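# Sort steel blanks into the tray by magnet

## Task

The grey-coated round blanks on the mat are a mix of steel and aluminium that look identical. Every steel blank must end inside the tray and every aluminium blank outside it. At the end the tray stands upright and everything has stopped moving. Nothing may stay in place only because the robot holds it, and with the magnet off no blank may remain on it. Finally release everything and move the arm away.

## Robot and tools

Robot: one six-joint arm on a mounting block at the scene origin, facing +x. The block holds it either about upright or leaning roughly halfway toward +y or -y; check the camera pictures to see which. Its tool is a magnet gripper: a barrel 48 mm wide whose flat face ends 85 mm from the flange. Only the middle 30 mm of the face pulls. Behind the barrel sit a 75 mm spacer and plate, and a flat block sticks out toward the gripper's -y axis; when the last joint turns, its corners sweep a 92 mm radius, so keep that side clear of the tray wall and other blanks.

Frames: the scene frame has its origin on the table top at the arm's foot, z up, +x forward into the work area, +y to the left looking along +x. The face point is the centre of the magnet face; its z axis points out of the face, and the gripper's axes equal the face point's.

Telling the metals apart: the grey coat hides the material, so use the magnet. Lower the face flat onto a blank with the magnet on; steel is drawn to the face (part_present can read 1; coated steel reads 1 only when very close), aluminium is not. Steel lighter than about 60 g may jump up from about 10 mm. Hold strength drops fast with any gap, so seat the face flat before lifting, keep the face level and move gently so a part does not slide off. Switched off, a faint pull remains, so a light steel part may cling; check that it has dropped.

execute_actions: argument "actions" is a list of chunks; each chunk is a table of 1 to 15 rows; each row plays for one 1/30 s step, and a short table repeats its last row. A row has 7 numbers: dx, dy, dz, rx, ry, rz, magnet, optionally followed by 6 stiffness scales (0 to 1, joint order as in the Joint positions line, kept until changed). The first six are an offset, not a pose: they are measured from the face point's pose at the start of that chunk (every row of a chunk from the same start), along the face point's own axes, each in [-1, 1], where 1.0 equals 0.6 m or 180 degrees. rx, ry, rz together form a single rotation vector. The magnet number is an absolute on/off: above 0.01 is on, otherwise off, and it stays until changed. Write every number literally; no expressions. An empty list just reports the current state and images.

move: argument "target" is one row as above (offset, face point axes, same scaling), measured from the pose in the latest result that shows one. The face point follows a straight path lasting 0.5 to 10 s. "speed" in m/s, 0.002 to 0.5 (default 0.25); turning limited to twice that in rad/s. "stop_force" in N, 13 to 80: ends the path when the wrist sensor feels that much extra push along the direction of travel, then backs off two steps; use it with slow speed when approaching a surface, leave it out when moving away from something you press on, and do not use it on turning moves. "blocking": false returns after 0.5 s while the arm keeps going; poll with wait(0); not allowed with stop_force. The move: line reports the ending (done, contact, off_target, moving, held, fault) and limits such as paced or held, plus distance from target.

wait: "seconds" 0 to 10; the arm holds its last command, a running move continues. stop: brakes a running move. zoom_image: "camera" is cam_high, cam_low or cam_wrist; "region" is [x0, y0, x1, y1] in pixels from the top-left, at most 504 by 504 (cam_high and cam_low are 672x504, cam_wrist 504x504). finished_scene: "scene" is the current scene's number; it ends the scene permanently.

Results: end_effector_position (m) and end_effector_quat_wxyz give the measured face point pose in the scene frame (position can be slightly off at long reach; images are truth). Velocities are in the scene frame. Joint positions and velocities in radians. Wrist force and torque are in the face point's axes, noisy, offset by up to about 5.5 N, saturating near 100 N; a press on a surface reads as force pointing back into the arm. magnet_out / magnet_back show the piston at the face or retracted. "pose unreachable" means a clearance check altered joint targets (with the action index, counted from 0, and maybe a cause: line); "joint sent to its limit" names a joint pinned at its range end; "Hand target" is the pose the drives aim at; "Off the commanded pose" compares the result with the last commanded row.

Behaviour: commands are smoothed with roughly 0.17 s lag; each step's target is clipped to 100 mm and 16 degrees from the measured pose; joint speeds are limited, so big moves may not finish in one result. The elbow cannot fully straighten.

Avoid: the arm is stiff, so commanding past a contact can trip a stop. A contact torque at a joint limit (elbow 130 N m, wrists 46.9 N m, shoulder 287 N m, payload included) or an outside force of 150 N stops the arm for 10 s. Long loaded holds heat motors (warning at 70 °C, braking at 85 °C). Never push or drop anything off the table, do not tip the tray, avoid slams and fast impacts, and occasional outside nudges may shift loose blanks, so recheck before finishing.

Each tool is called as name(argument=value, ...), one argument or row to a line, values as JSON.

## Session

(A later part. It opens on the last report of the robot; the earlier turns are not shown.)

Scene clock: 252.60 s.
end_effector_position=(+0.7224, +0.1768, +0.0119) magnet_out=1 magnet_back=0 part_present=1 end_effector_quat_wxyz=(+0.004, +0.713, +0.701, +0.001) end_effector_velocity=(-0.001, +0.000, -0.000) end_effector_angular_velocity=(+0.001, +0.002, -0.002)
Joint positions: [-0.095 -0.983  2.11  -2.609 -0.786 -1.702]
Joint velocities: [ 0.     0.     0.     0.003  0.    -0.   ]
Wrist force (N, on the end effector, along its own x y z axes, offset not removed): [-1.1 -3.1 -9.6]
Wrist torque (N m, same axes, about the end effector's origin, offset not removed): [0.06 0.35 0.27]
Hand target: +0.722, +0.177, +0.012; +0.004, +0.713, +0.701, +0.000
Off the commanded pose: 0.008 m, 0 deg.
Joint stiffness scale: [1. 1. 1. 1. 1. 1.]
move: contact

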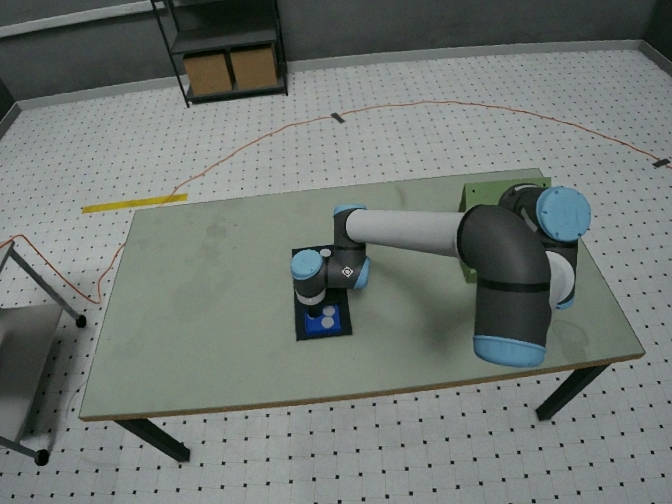

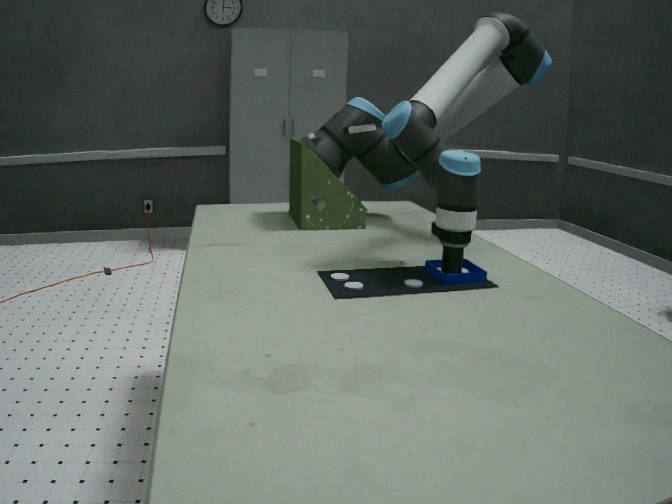

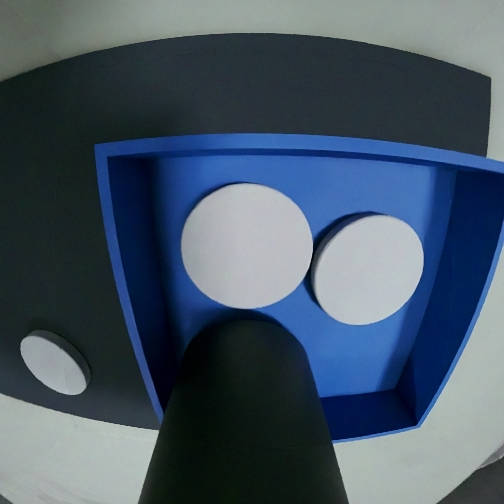

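execute_actions(
  actions=[
    [[0,0,0,0,0,0,0]],
  ],
)

move(
  target=[0,-0.005,-0.058,0,0,0,0],
  speed=0.1,
)

move(
  target=[-0.393,0.013,0,0.002,0,0,0],
  speed=0.3,
)

Scene clock: 256.17 s.
end_effector_position=(+0.7224, +0.1767, +0.0120) magnet_out=0 magnet_back=1 part_present=0 end_effector_quat_wxyz=(+0.004, +0.713, +0.701, +0.000) end_effector_velocity=(-0.001, +0.001, -0.001) end_effector_angular_velocity=(+0.000, +0.002, +0.001)
Joint positions: [-0.095 -0.983  2.11  -2.608 -0.786 -1.702]
Joint velocities: [ 0.002  0.     0.     0.     0.    -0.   ]
Wrist force (N, on the end effector, along its own x y z axes, offset not removed): [-2.5 -0.9 -4.8]
Wrist torque (N m, same axes, about the end effector's origin, offset not removed): [-0.17 0.52 0.40]
Hand target: +0.722, +0.177, +0.012; +0.004, +0.713, +0.701, +0.001
Off the commanded pose: 0.000 m, 0 deg.
Joint stiffness scale: [1. 1. 1. 1. 1. 1.]

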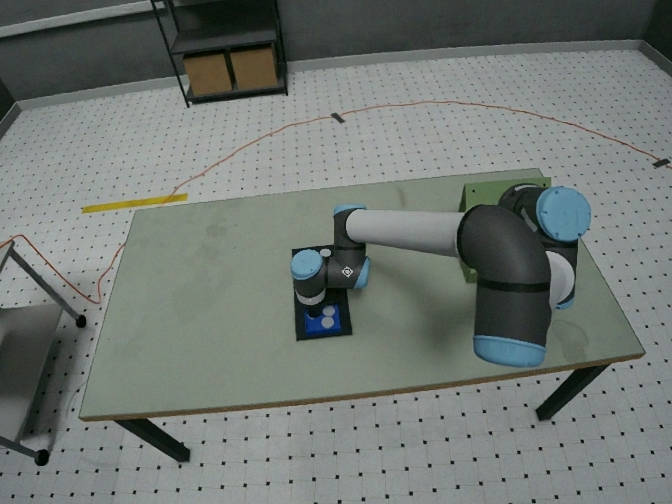

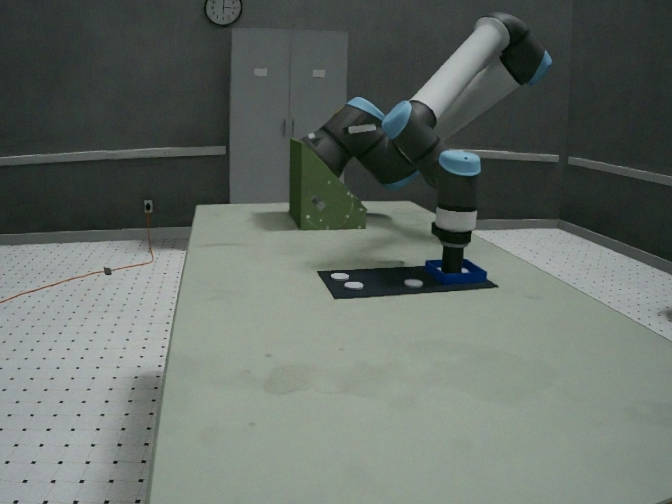

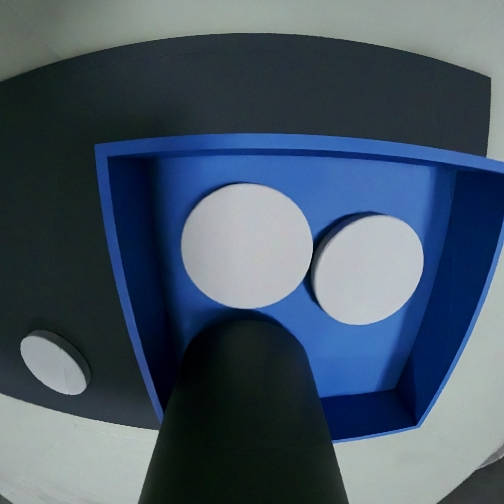

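Scene clock: 257.20 s.
end_effector_position=(+0.7212, +0.1786, +0.0480) magnet_out=0 magnet_back=1 part_present=0 end_effector_quat_wxyz=(+0.005, +0.712, +0.702, +0.002) end_effector_velocity=(-0.001, +0.000, -0.000) end_effector_angular_velocity=(+0.000, +0.003, -0.000)
Joint positions: [-0.13  -1.038  2.119 -2.531 -0.788 -1.751]
Joint velocities: [ 0.    -0.    -0.     0.004  0.    -0.002]
Wrist force (N, on the end effector, along its own x y z axes, offset not removed): [2.5 0.3 -2.9]
Wrist torque (N m, same axes, about the end effector's origin, offset not removed): [-0.19 -0.05 0.40]
Hand target: +0.719, +0.177, +0.047; +0.004, +0.713, +0.701, +0.000
Off the commanded pose: 0.003 m, 0 deg.
Joint stiffness scale: [1. 1. 1. 1. 1. 1.]
move: done

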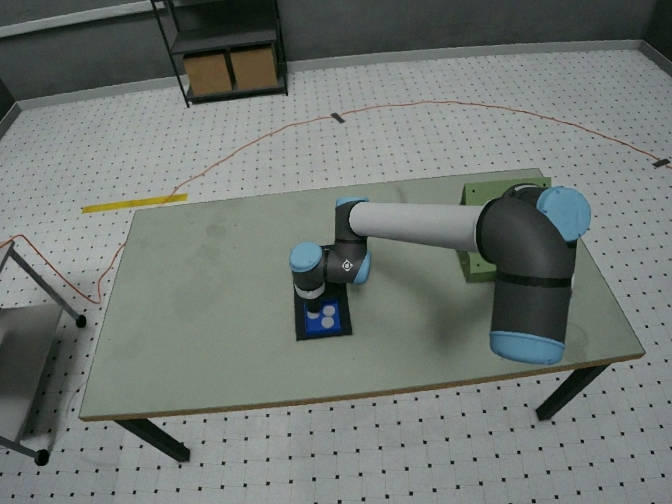

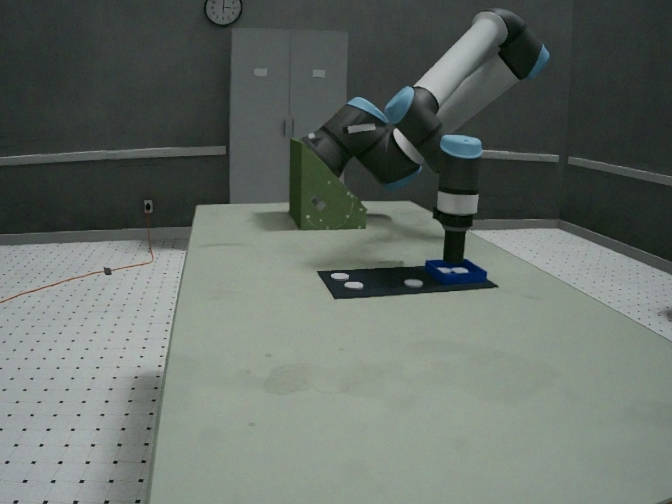

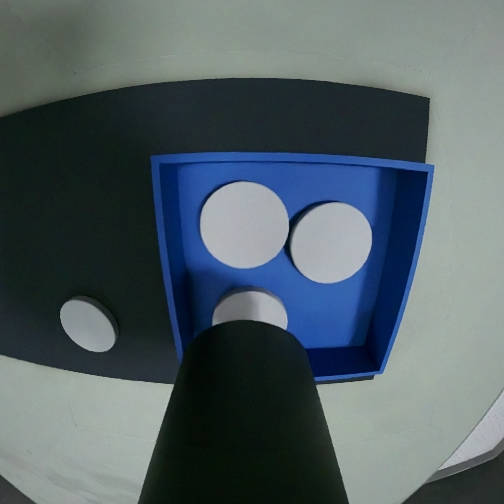

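Scene clock: 258.80 s.
end_effector_position=(+0.7247, -0.0567, +0.0492) magnet_out=0 magnet_back=1 part_present=0 end_effector_quat_wxyz=(+0.003, +0.713, +0.701, +0.001) end_effector_velocity=(-0.000, -0.001, +0.001) end_effector_angular_velocity=(-0.000, -0.000, -0.000)
Joint positions: [-0.356 -0.779  2.067 -2.521 -0.841 -2.058]
Joint velocities: [-0.001 -0.     0.     0.001 -0.001 -0.001]
Wrist force (N, on the end effector, along its own x y z axes, offset not removed): [-0.2 -1.4 -0.6]
Wrist torque (N m, same axes, about the end effector's origin, offset not removed): [-0.26 0.27 0.43]
Hand target: +0.726, -0.057, +0.050; +0.003, +0.712, +0.702, -0.000
Off the commanded pose: 0.001 m, 0 deg.
Joint stiffness scale: [1. 1. 1. 1. 1. 1.]
move: done

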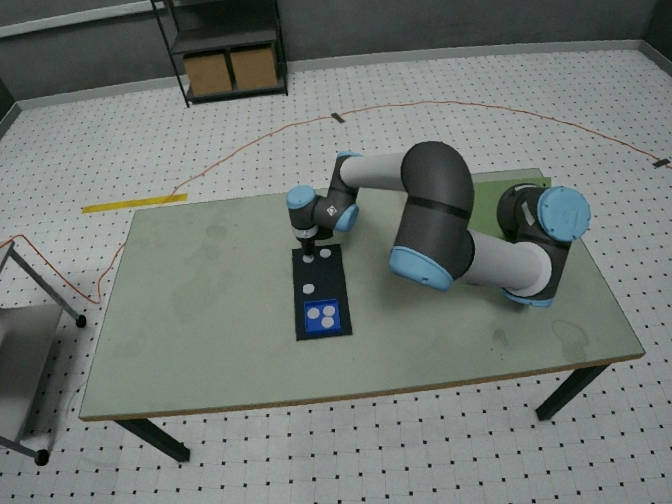

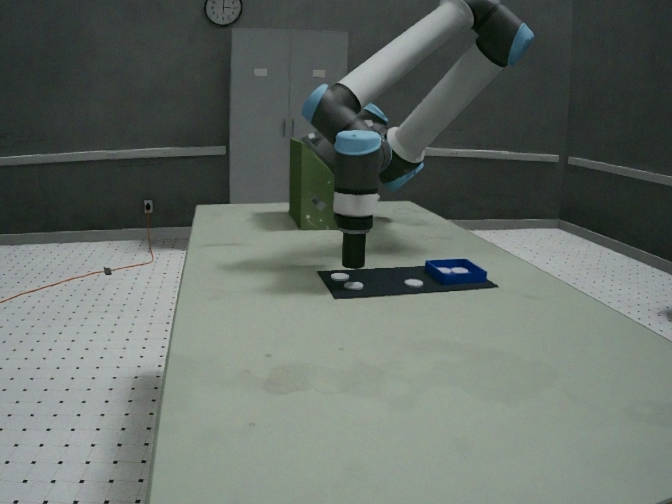

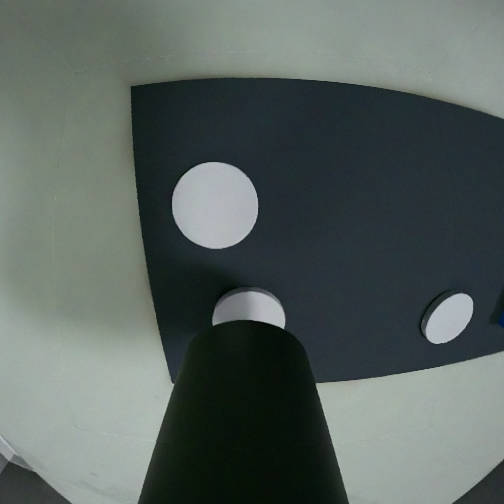

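move(
  target=[-0.004,0.005,0.061,0.001,0,0,0],
  speed=0.12,
)

move(
  target=[0,0,0.02,0,0,0,0],
  speed=0.006,
  stop_force=13,
)

execute_actions(
  actions=[
    [[0,0,0,0,0,0,1]],
  ],
)

Scene clock: 266.27 s.
end_effector_position=(+0.7254, -0.0597, +0.0111) magnet_out=0 magnet_back=1 part_present=0 end_effector_quat_wxyz=(+0.000, +0.714, +0.700, -0.002) end_effector_velocity=(+0.000, -0.001, +0.000) end_effector_angular_velocity=(-0.000, -0.001, -0.002)
Joint positions: [-0.322 -0.724  2.056 -2.586 -0.833 -2.018]
Joint velocities: [-0.001  0.001 -0.    -0.001 -0.     0.002]
Wrist force (N, on the end effector, along its own x y z axes, offset not removed): [-2.1 -0.5 2.0]
Wrist torque (N m, same axes, about the end effector's origin, offset not removed): [-0.30 0.45 0.44]
Hand target: +0.728, -0.059, +0.013; +0.002, +0.713, +0.701, -0.001
Off the commanded pose: 0.003 m, 0 deg.
Joint stiffness scale: [1. 1. 1. 1. 1. 1.]
move: done

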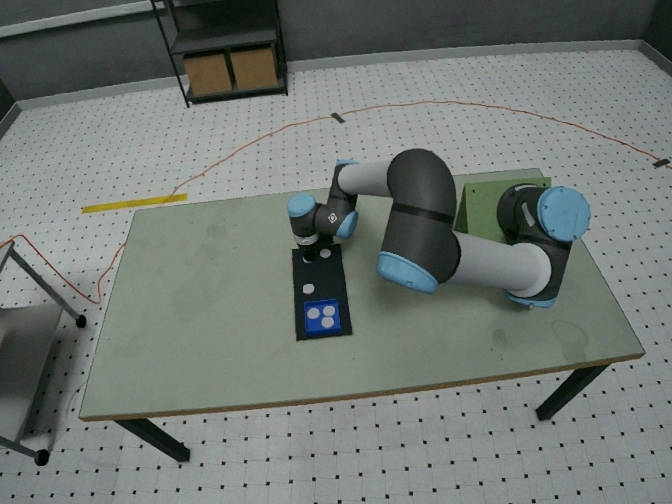

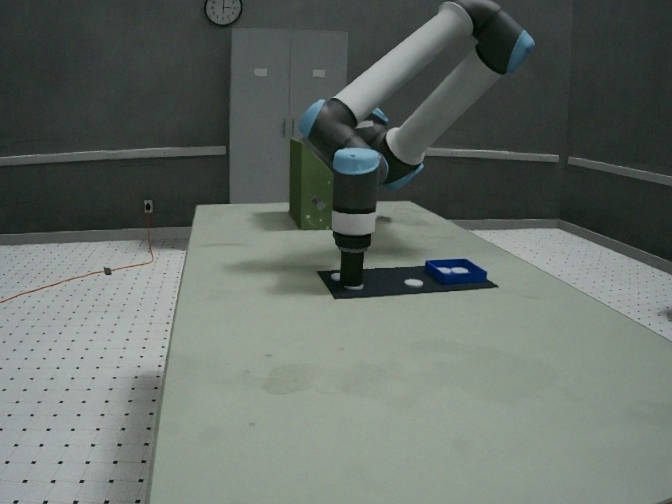

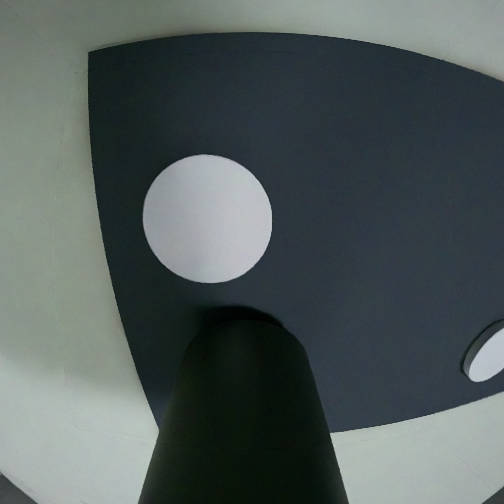

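Scene clock: 268.23 s.
end_effector_position=(+0.7282, -0.0610, +0.0090) magnet_out=0 magnet_back=1 part_present=0 end_effector_quat_wxyz=(+0.005, +0.713, +0.701, +0.000) end_effector_velocity=(+0.000, +0.001, -0.000) end_effector_angular_velocity=(-0.001, +0.000, +0.001)
Joint positions: [-0.32  -0.717  2.054 -2.606 -0.831 -2.007]
Joint velocities: [ 0.001 -0.001  0.    -0.001 -0.001  0.   ]
Wrist force (N, on the end effector, along its own x y z axes, offset not removed): [0.5 -1.6 -9.0]
Wrist torque (N m, same axes, about the end effector's origin, offset not removed): [-0.22 0.28 0.42]
Hand target: +0.728, -0.061, +0.009; +0.004, +0.714, +0.701, -0.000
Off the commanded pose: 0.010 m, 1 deg.
Joint stiffness scale: [1. 1. 1. 1. 1. 1.]
move: contact

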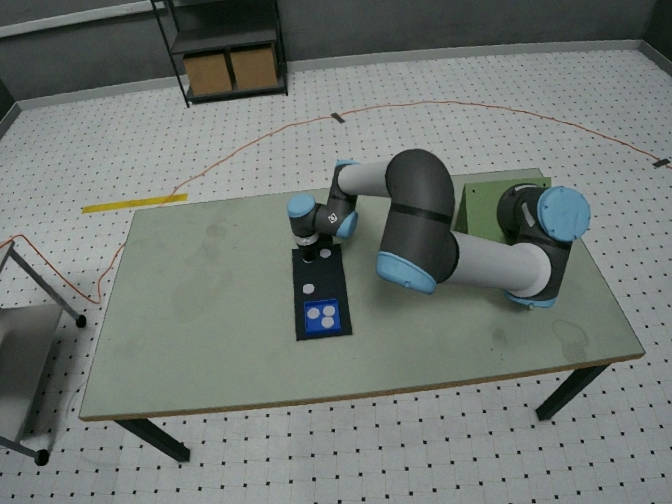

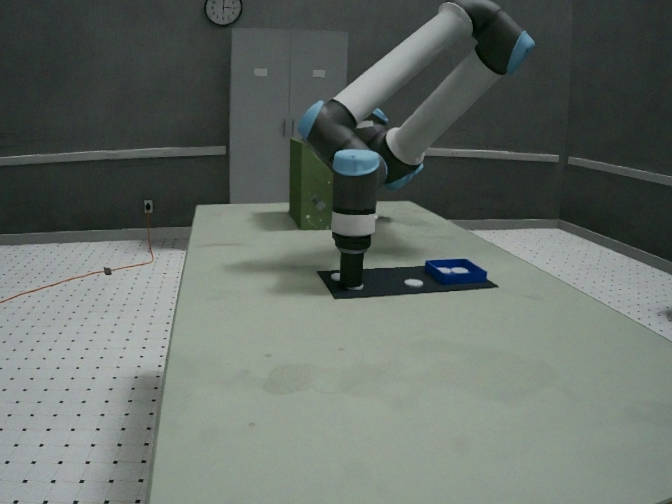

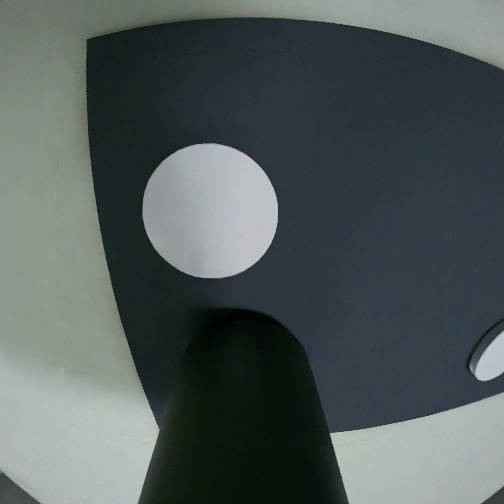

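Scene clock: 268.73 s.
end_effector_position=(+0.7282, -0.0610, +0.0091) magnet_out=1 magnet_back=0 part_present=0 end_effector_quat_wxyz=(+0.005, +0.713, +0.701, +0.000) end_effector_velocity=(-0.000, +0.001, -0.001) end_effector_angular_velocity=(+0.000, +0.002, +0.000)
Joint positions: [-0.32  -0.717  2.054 -2.606 -0.831 -2.007]
Joint velocities: [ 0.001  0.    -0.     0.001  0.     0.   ]
Wrist force (N, on the end effector, along its own x y z axes, offset not removed): [-1.1 1.3 -3.6]
Wrist torque (N m, same axes, about the end effector's origin, offset not removed): [-0.03 0.30 0.41]
Hand target: +0.728, -0.061, +0.009; +0.005, +0.713, +0.701, +0.000
Off the commanded pose: 0.000 m, 0 deg.
Joint stiffness scale: [1. 1. 1. 1. 1. 1.]

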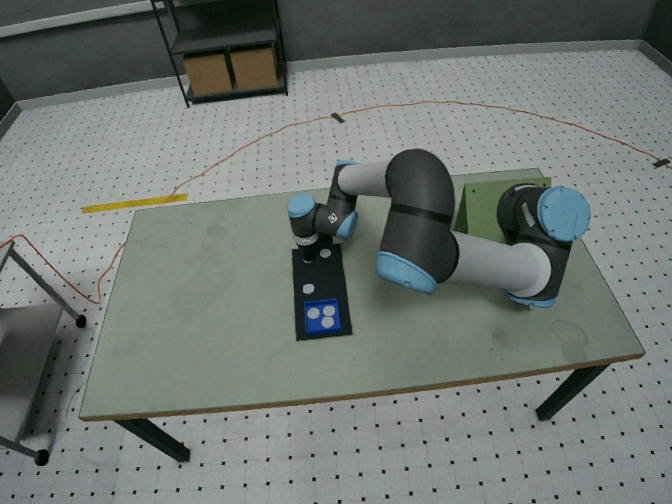

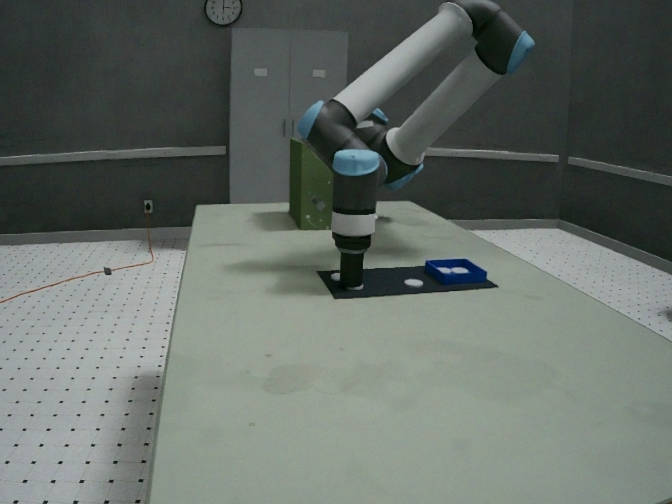

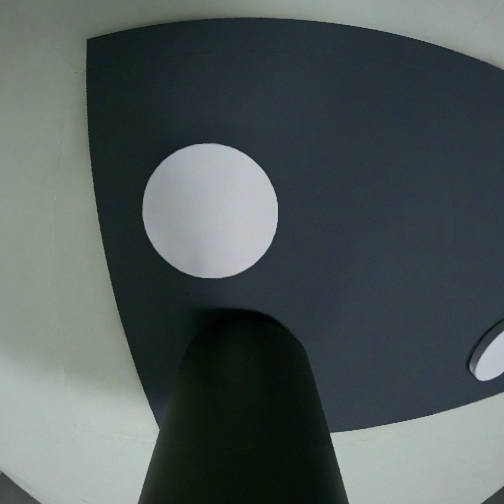

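move(
  target=[0,0,-0.035,0.003,0,0,1],
  speed=0.12,
)

move(
  target=[-0.022,-0.112,0,0,0,0,0],
)

Scene clock: 272.70 s.
end_effector_position=(+0.7287, -0.0600, +0.0306) magnet_out=1 magnet_back=0 part_present=0 end_effector_quat_wxyz=(+0.002, +0.713, +0.701, -0.002) end_effector_velocity=(-0.003, -0.000, -0.001) end_effector_angular_velocity=(+0.002, +0.010, -0.002)
Joint positions: [-0.338 -0.748  2.054 -2.55  -0.839 -2.037]
Joint velocities: [ 0.001 -0.    -0.     0.014 -0.003 -0.007]
Wrist force (N, on the end effector, along its own x y z axes, offset not removed): [-1.0 -0.2 -2.4]
Wrist torque (N m, same axes, about the end effector's origin, offset not removed): [-0.16 0.40 0.31]
Hand target: +0.728, -0.061, +0.030; +0.001, +0.713, +0.701, -0.003
Off the commanded pose: 0.001 m, 0 deg.
Joint stiffness scale: [1. 1. 1. 1. 1. 1.]
move: done

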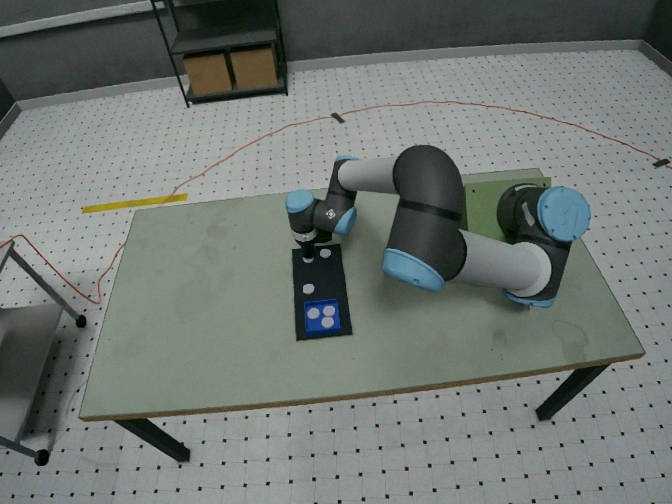

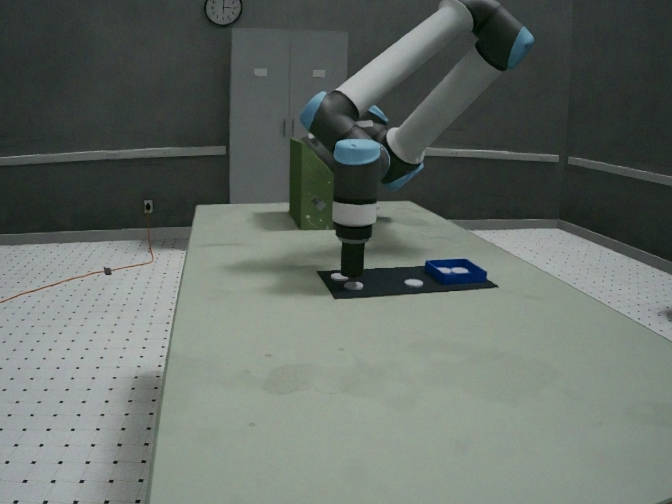

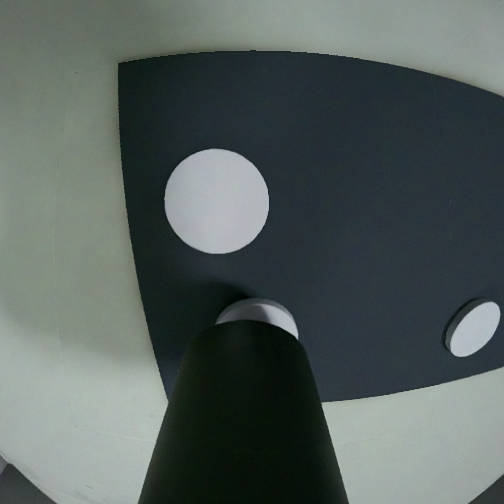

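Scene clock: 273.60 s.
end_effector_position=(+0.6625, -0.0723, +0.0300) magnet_out=0 magnet_back=1 part_present=0 end_effector_quat_wxyz=(+0.001, +0.714, +0.700, -0.002) end_effector_velocity=(+0.005, +0.002, +0.006) end_effector_angular_velocity=(-0.009, -0.012, +0.020)
Joint positions: [-0.386 -0.764  2.174 -2.613 -0.854 -2.096]
Joint velocities: [-0.001 -0.01  -0.    -0.01  -0.001 -0.008]
Wrist force (N, on the end effector, along its own x y z axes, offset not removed): [-0.9 -1.2 1.4]
Wrist torque (N m, same axes, about the end effector's origin, offset not removed): [-0.38 0.31 0.40]
Hand target: +0.661, -0.072, +0.031; +0.002, +0.713, +0.701, -0.002
Off the commanded pose: 0.001 m, 0 deg.
Joint stiffness scale: [1. 1. 1. 1. 1. 1.]
move: done

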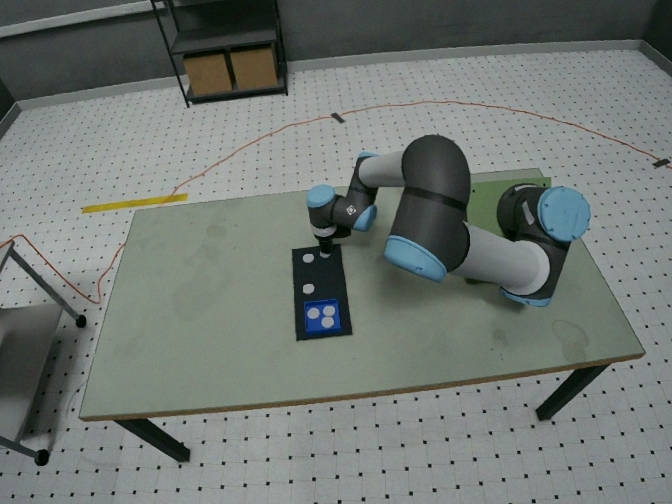

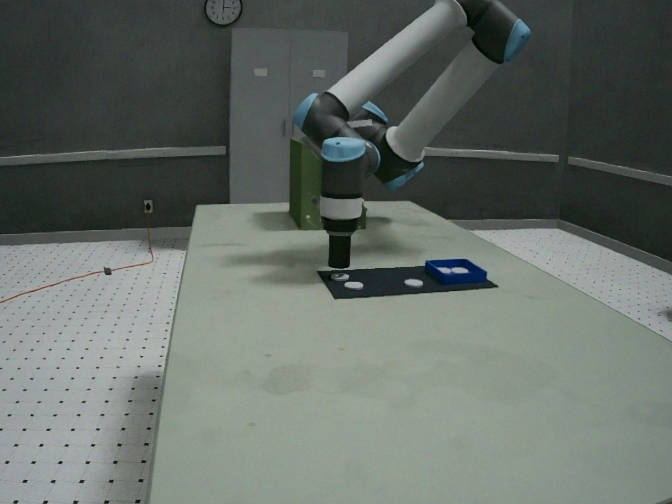

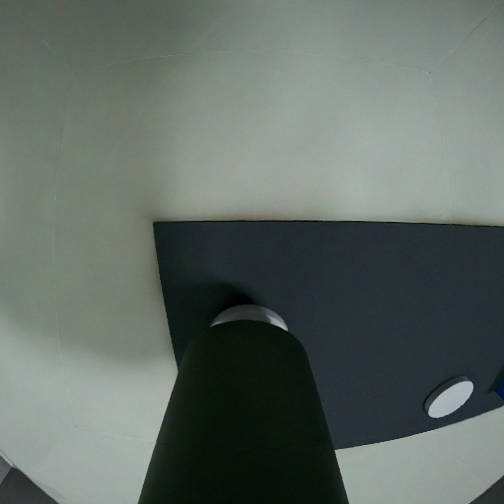

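move(
  target=[-0.002,0.003,0.029,0,0,0,0],
  speed=0.1,
)

move(
  target=[0,0,0.02,0,0,0,0],
  speed=0.006,
  stop_force=13,
)

execute_actions(
  actions=[
    [[0,0,0,0,0,0,1]],
  ],
)

Scene clock: 279.37 s.
end_effector_position=(+0.6613, -0.0740, +0.0115) magnet_out=0 magnet_back=1 part_present=0 end_effector_quat_wxyz=(-0.000, +0.715, +0.699, -0.003) end_effector_velocity=(+0.007, -0.001, +0.004) end_effector_angular_velocity=(-0.005, -0.011, +0.004)
Joint positions: [-0.369 -0.735  2.17  -2.647 -0.85  -2.076]
Joint velocities: [-0.001 -0.001 -0.007 -0.007  0.001  0.005]
Wrist force (N, on the end effector, along its own x y z axes, offset not removed): [-0.7 1.1 -0.5]
Wrist torque (N m, same axes, about the end effector's origin, offset not removed): [-0.04 0.37 0.35]
Hand target: +0.664, -0.074, +0.013; +0.001, +0.714, +0.700, -0.002
Off the commanded pose: 0.003 m, 0 deg.
Joint stiffness scale: [1. 1. 1. 1. 1. 1.]
move: done

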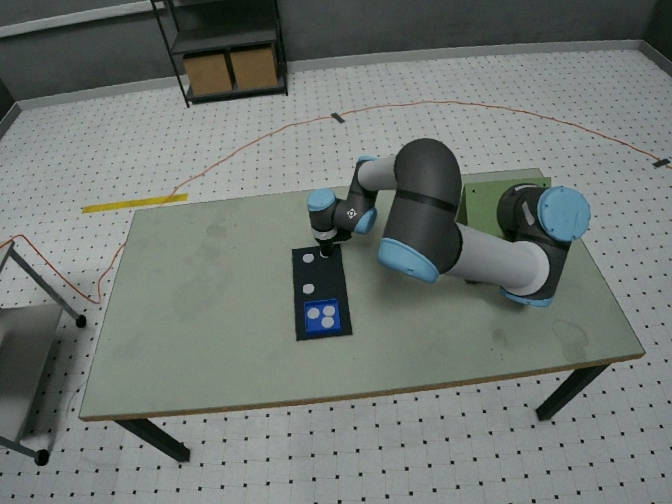

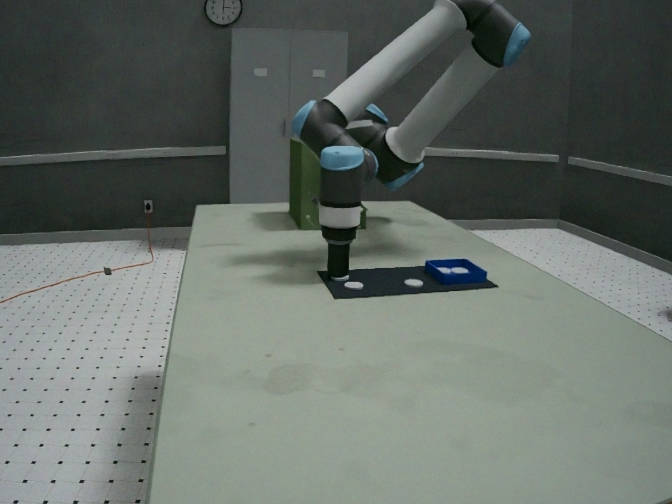

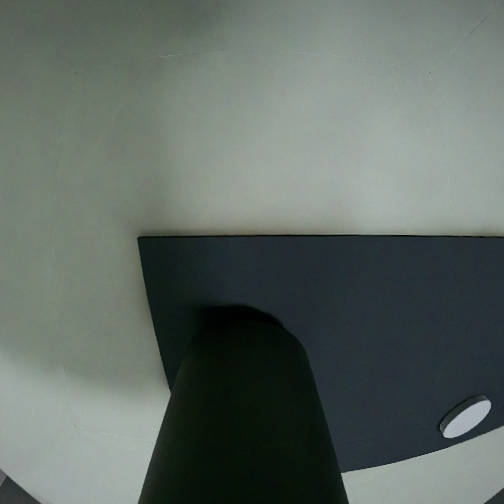

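Scene clock: 281.20 s.
end_effector_position=(+0.6635, -0.0752, +0.0089) magnet_out=0 magnet_back=1 part_present=0 end_effector_quat_wxyz=(+0.004, +0.715, +0.699, -0.001) end_effector_velocity=(-0.000, +0.001, -0.001) end_effector_angular_velocity=(+0.000, +0.002, -0.000)
Joint positions: [-0.366 -0.728  2.169 -2.667 -0.848 -2.066]
Joint velocities: [ 0.001  0.001 -0.     0.001 -0.     0.   ]
Wrist force (N, on the end effector, along its own x y z axes, offset not removed): [-1.3 -0.4 -7.5]
Wrist torque (N m, same axes, about the end effector's origin, offset not removed): [-0.11 0.43 0.36]
Hand target: +0.663, -0.075, +0.009; +0.003, +0.715, +0.699, -0.001
Off the commanded pose: 0.010 m, 1 deg.
Joint stiffness scale: [1. 1. 1. 1. 1. 1.]
move: contact

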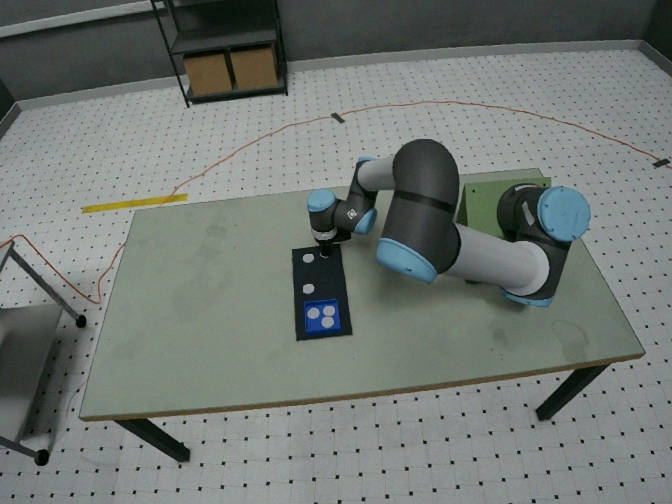

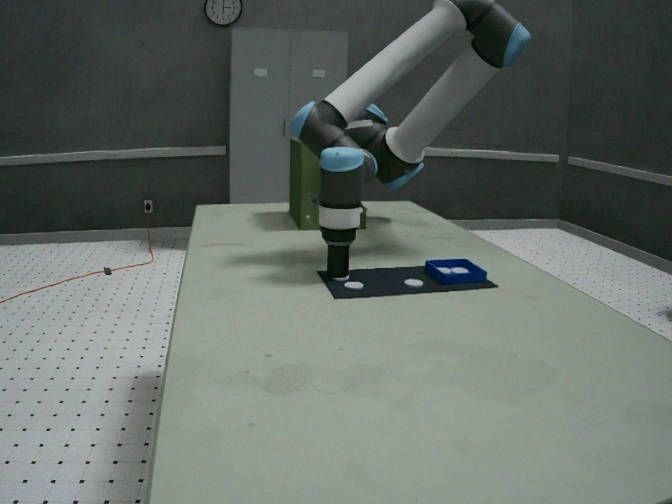

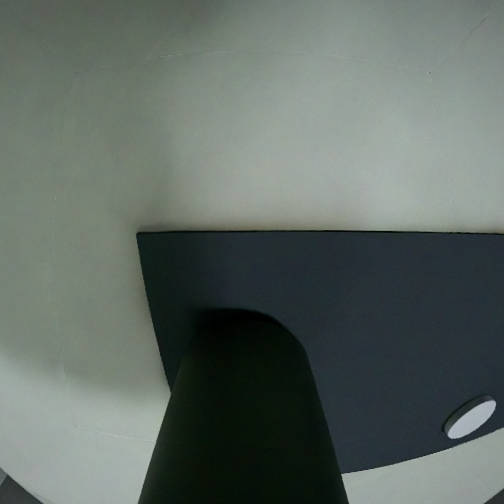

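Scene clock: 281.70 s.
end_effector_position=(+0.6635, -0.0752, +0.0089) magnet_out=1 magnet_back=0 part_present=1 end_effector_quat_wxyz=(+0.004, +0.715, +0.699, -0.001) end_effector_velocity=(+0.000, +0.000, +0.000) end_effector_angular_velocity=(-0.000, -0.001, +0.001)
Joint positions: [-0.366 -0.728  2.169 -2.667 -0.848 -2.066]
Joint velocities: [ 0.    -0.001  0.    -0.    -0.     0.   ]
Wrist force (N, on the end effector, along its own x y z axes, offset not removed): [-0.1 0.2 -3.2]
Wrist torque (N m, same axes, about the end effector's origin, offset not removed): [-0.13 0.29 0.31]
Hand target: +0.663, -0.075, +0.009; +0.004, +0.715, +0.699, -0.001
Off the commanded pose: 0.000 m, 0 deg.
Joint stiffness scale: [1. 1. 1. 1. 1. 1.]

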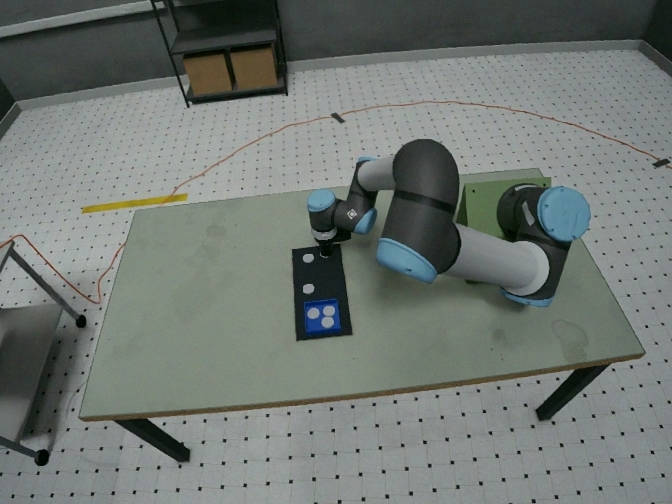

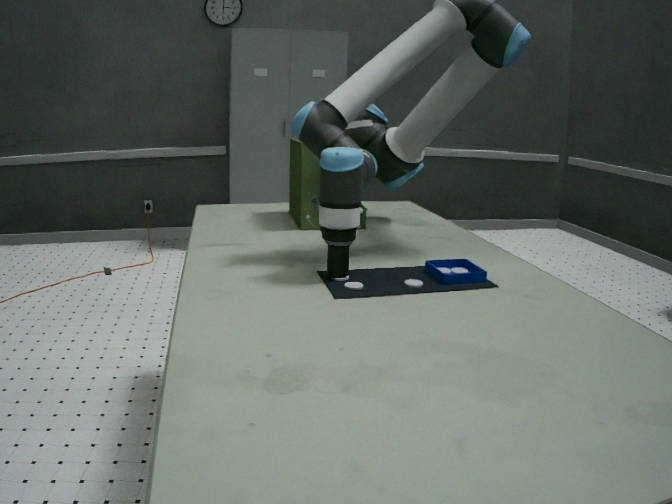

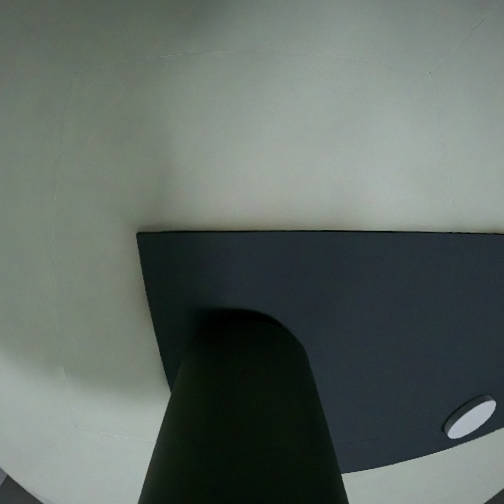

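move(
  target=[0,0,-0.063,0.002,0,0,1],
  speed=0.15,
)

move(
  target=[0.493,0.082,0,0,0,0,1],
  speed=0.3,
)

Scene clock: 287.53 s.
end_effector_position=(+0.6656, -0.0748, +0.0480) magnet_out=1 magnet_back=0 part_present=1 end_effector_quat_wxyz=(+0.003, +0.714, +0.700, -0.002) end_effector_velocity=(-0.001, +0.000, -0.001) end_effector_angular_velocity=(+0.001, +0.004, +0.000)
Joint positions: [-0.404 -0.787  2.17  -2.576 -0.863 -2.116]
Joint velocities: [ 0.001  0.001  0.     0.004 -0.001 -0.003]
Wrist force (N, on the end effector, along its own x y z axes, offset not removed): [-1.2 -1.2 -0.4]
Wrist torque (N m, same axes, about the end effector's origin, offset not removed): [-0.26 0.36 0.40]
Hand target: +0.663, -0.075, +0.047; +0.002, +0.715, +0.699, -0.003
Off the commanded pose: 0.003 m, 0 deg.
Joint stiffness scale: [1. 1. 1. 1. 1. 1.]
move: done

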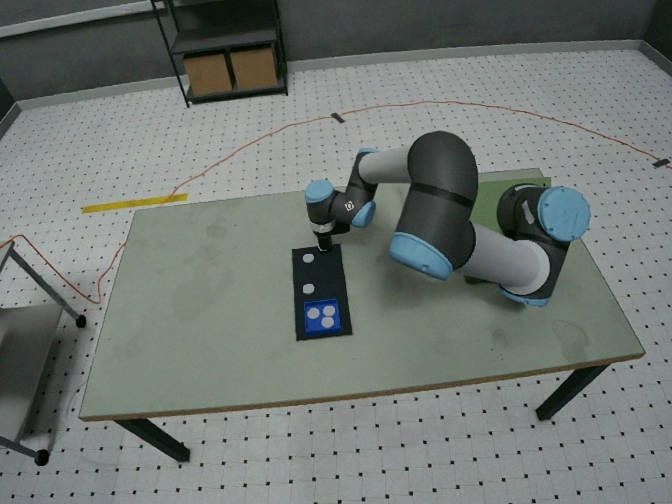

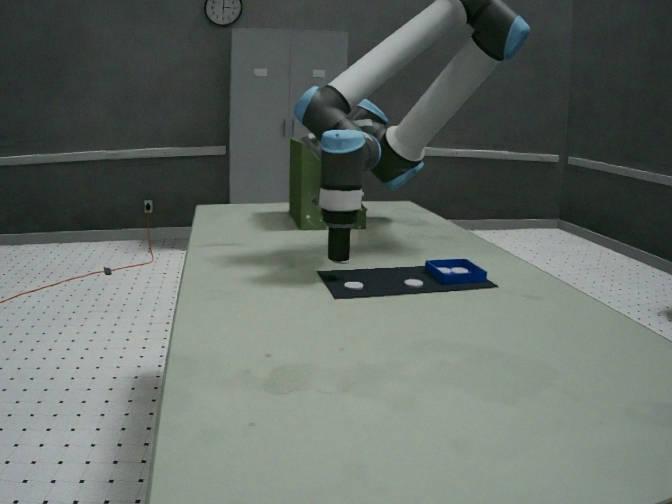

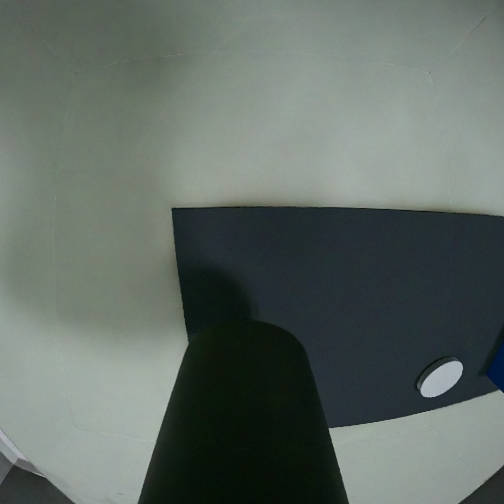

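Scene clock: 289.30 s.
end_effector_position=(+0.7186, +0.2194, +0.0441) magnet_out=1 magnet_back=0 part_present=1 end_effector_quat_wxyz=(+0.002, +0.714, +0.700, -0.003) end_effector_velocity=(+0.000, -0.001, +0.000) end_effector_angular_velocity=(+0.000, -0.001, -0.004)
Joint positions: [-0.085 -1.074  2.11  -2.515 -0.787 -1.694]
Joint velocities: [-0.001  0.    -0.     0.     0.     0.003]
Wrist force (N, on the end effector, along its own x y z axes, offset not removed): [0.1 0.6 -1.6]
Wrist torque (N m, same axes, about the end effector's origin, offset not removed): [-0.05 0.17 0.34]
Hand target: +0.720, +0.220, +0.046; +0.003, +0.714, +0.700, -0.002
Off the commanded pose: 0.003 m, 0 deg.
Joint stiffness scale: [1. 1. 1. 1. 1. 1.]
move: done

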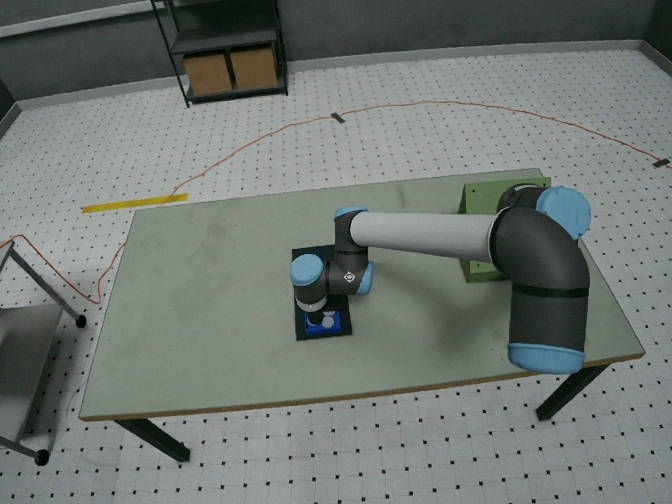

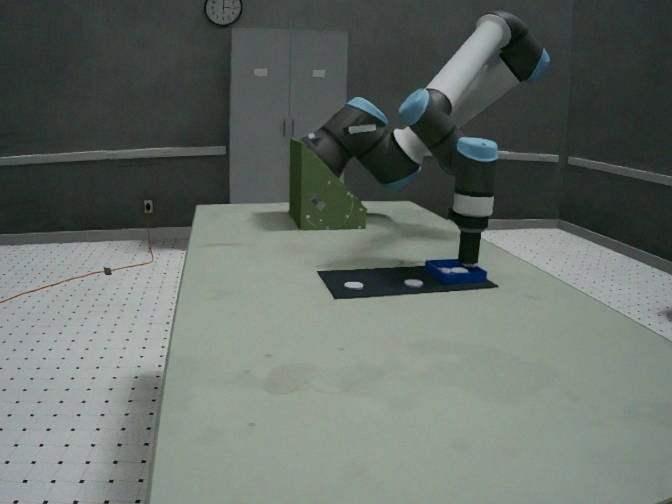

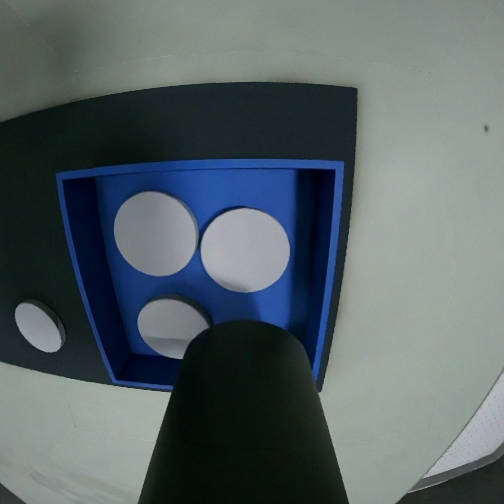

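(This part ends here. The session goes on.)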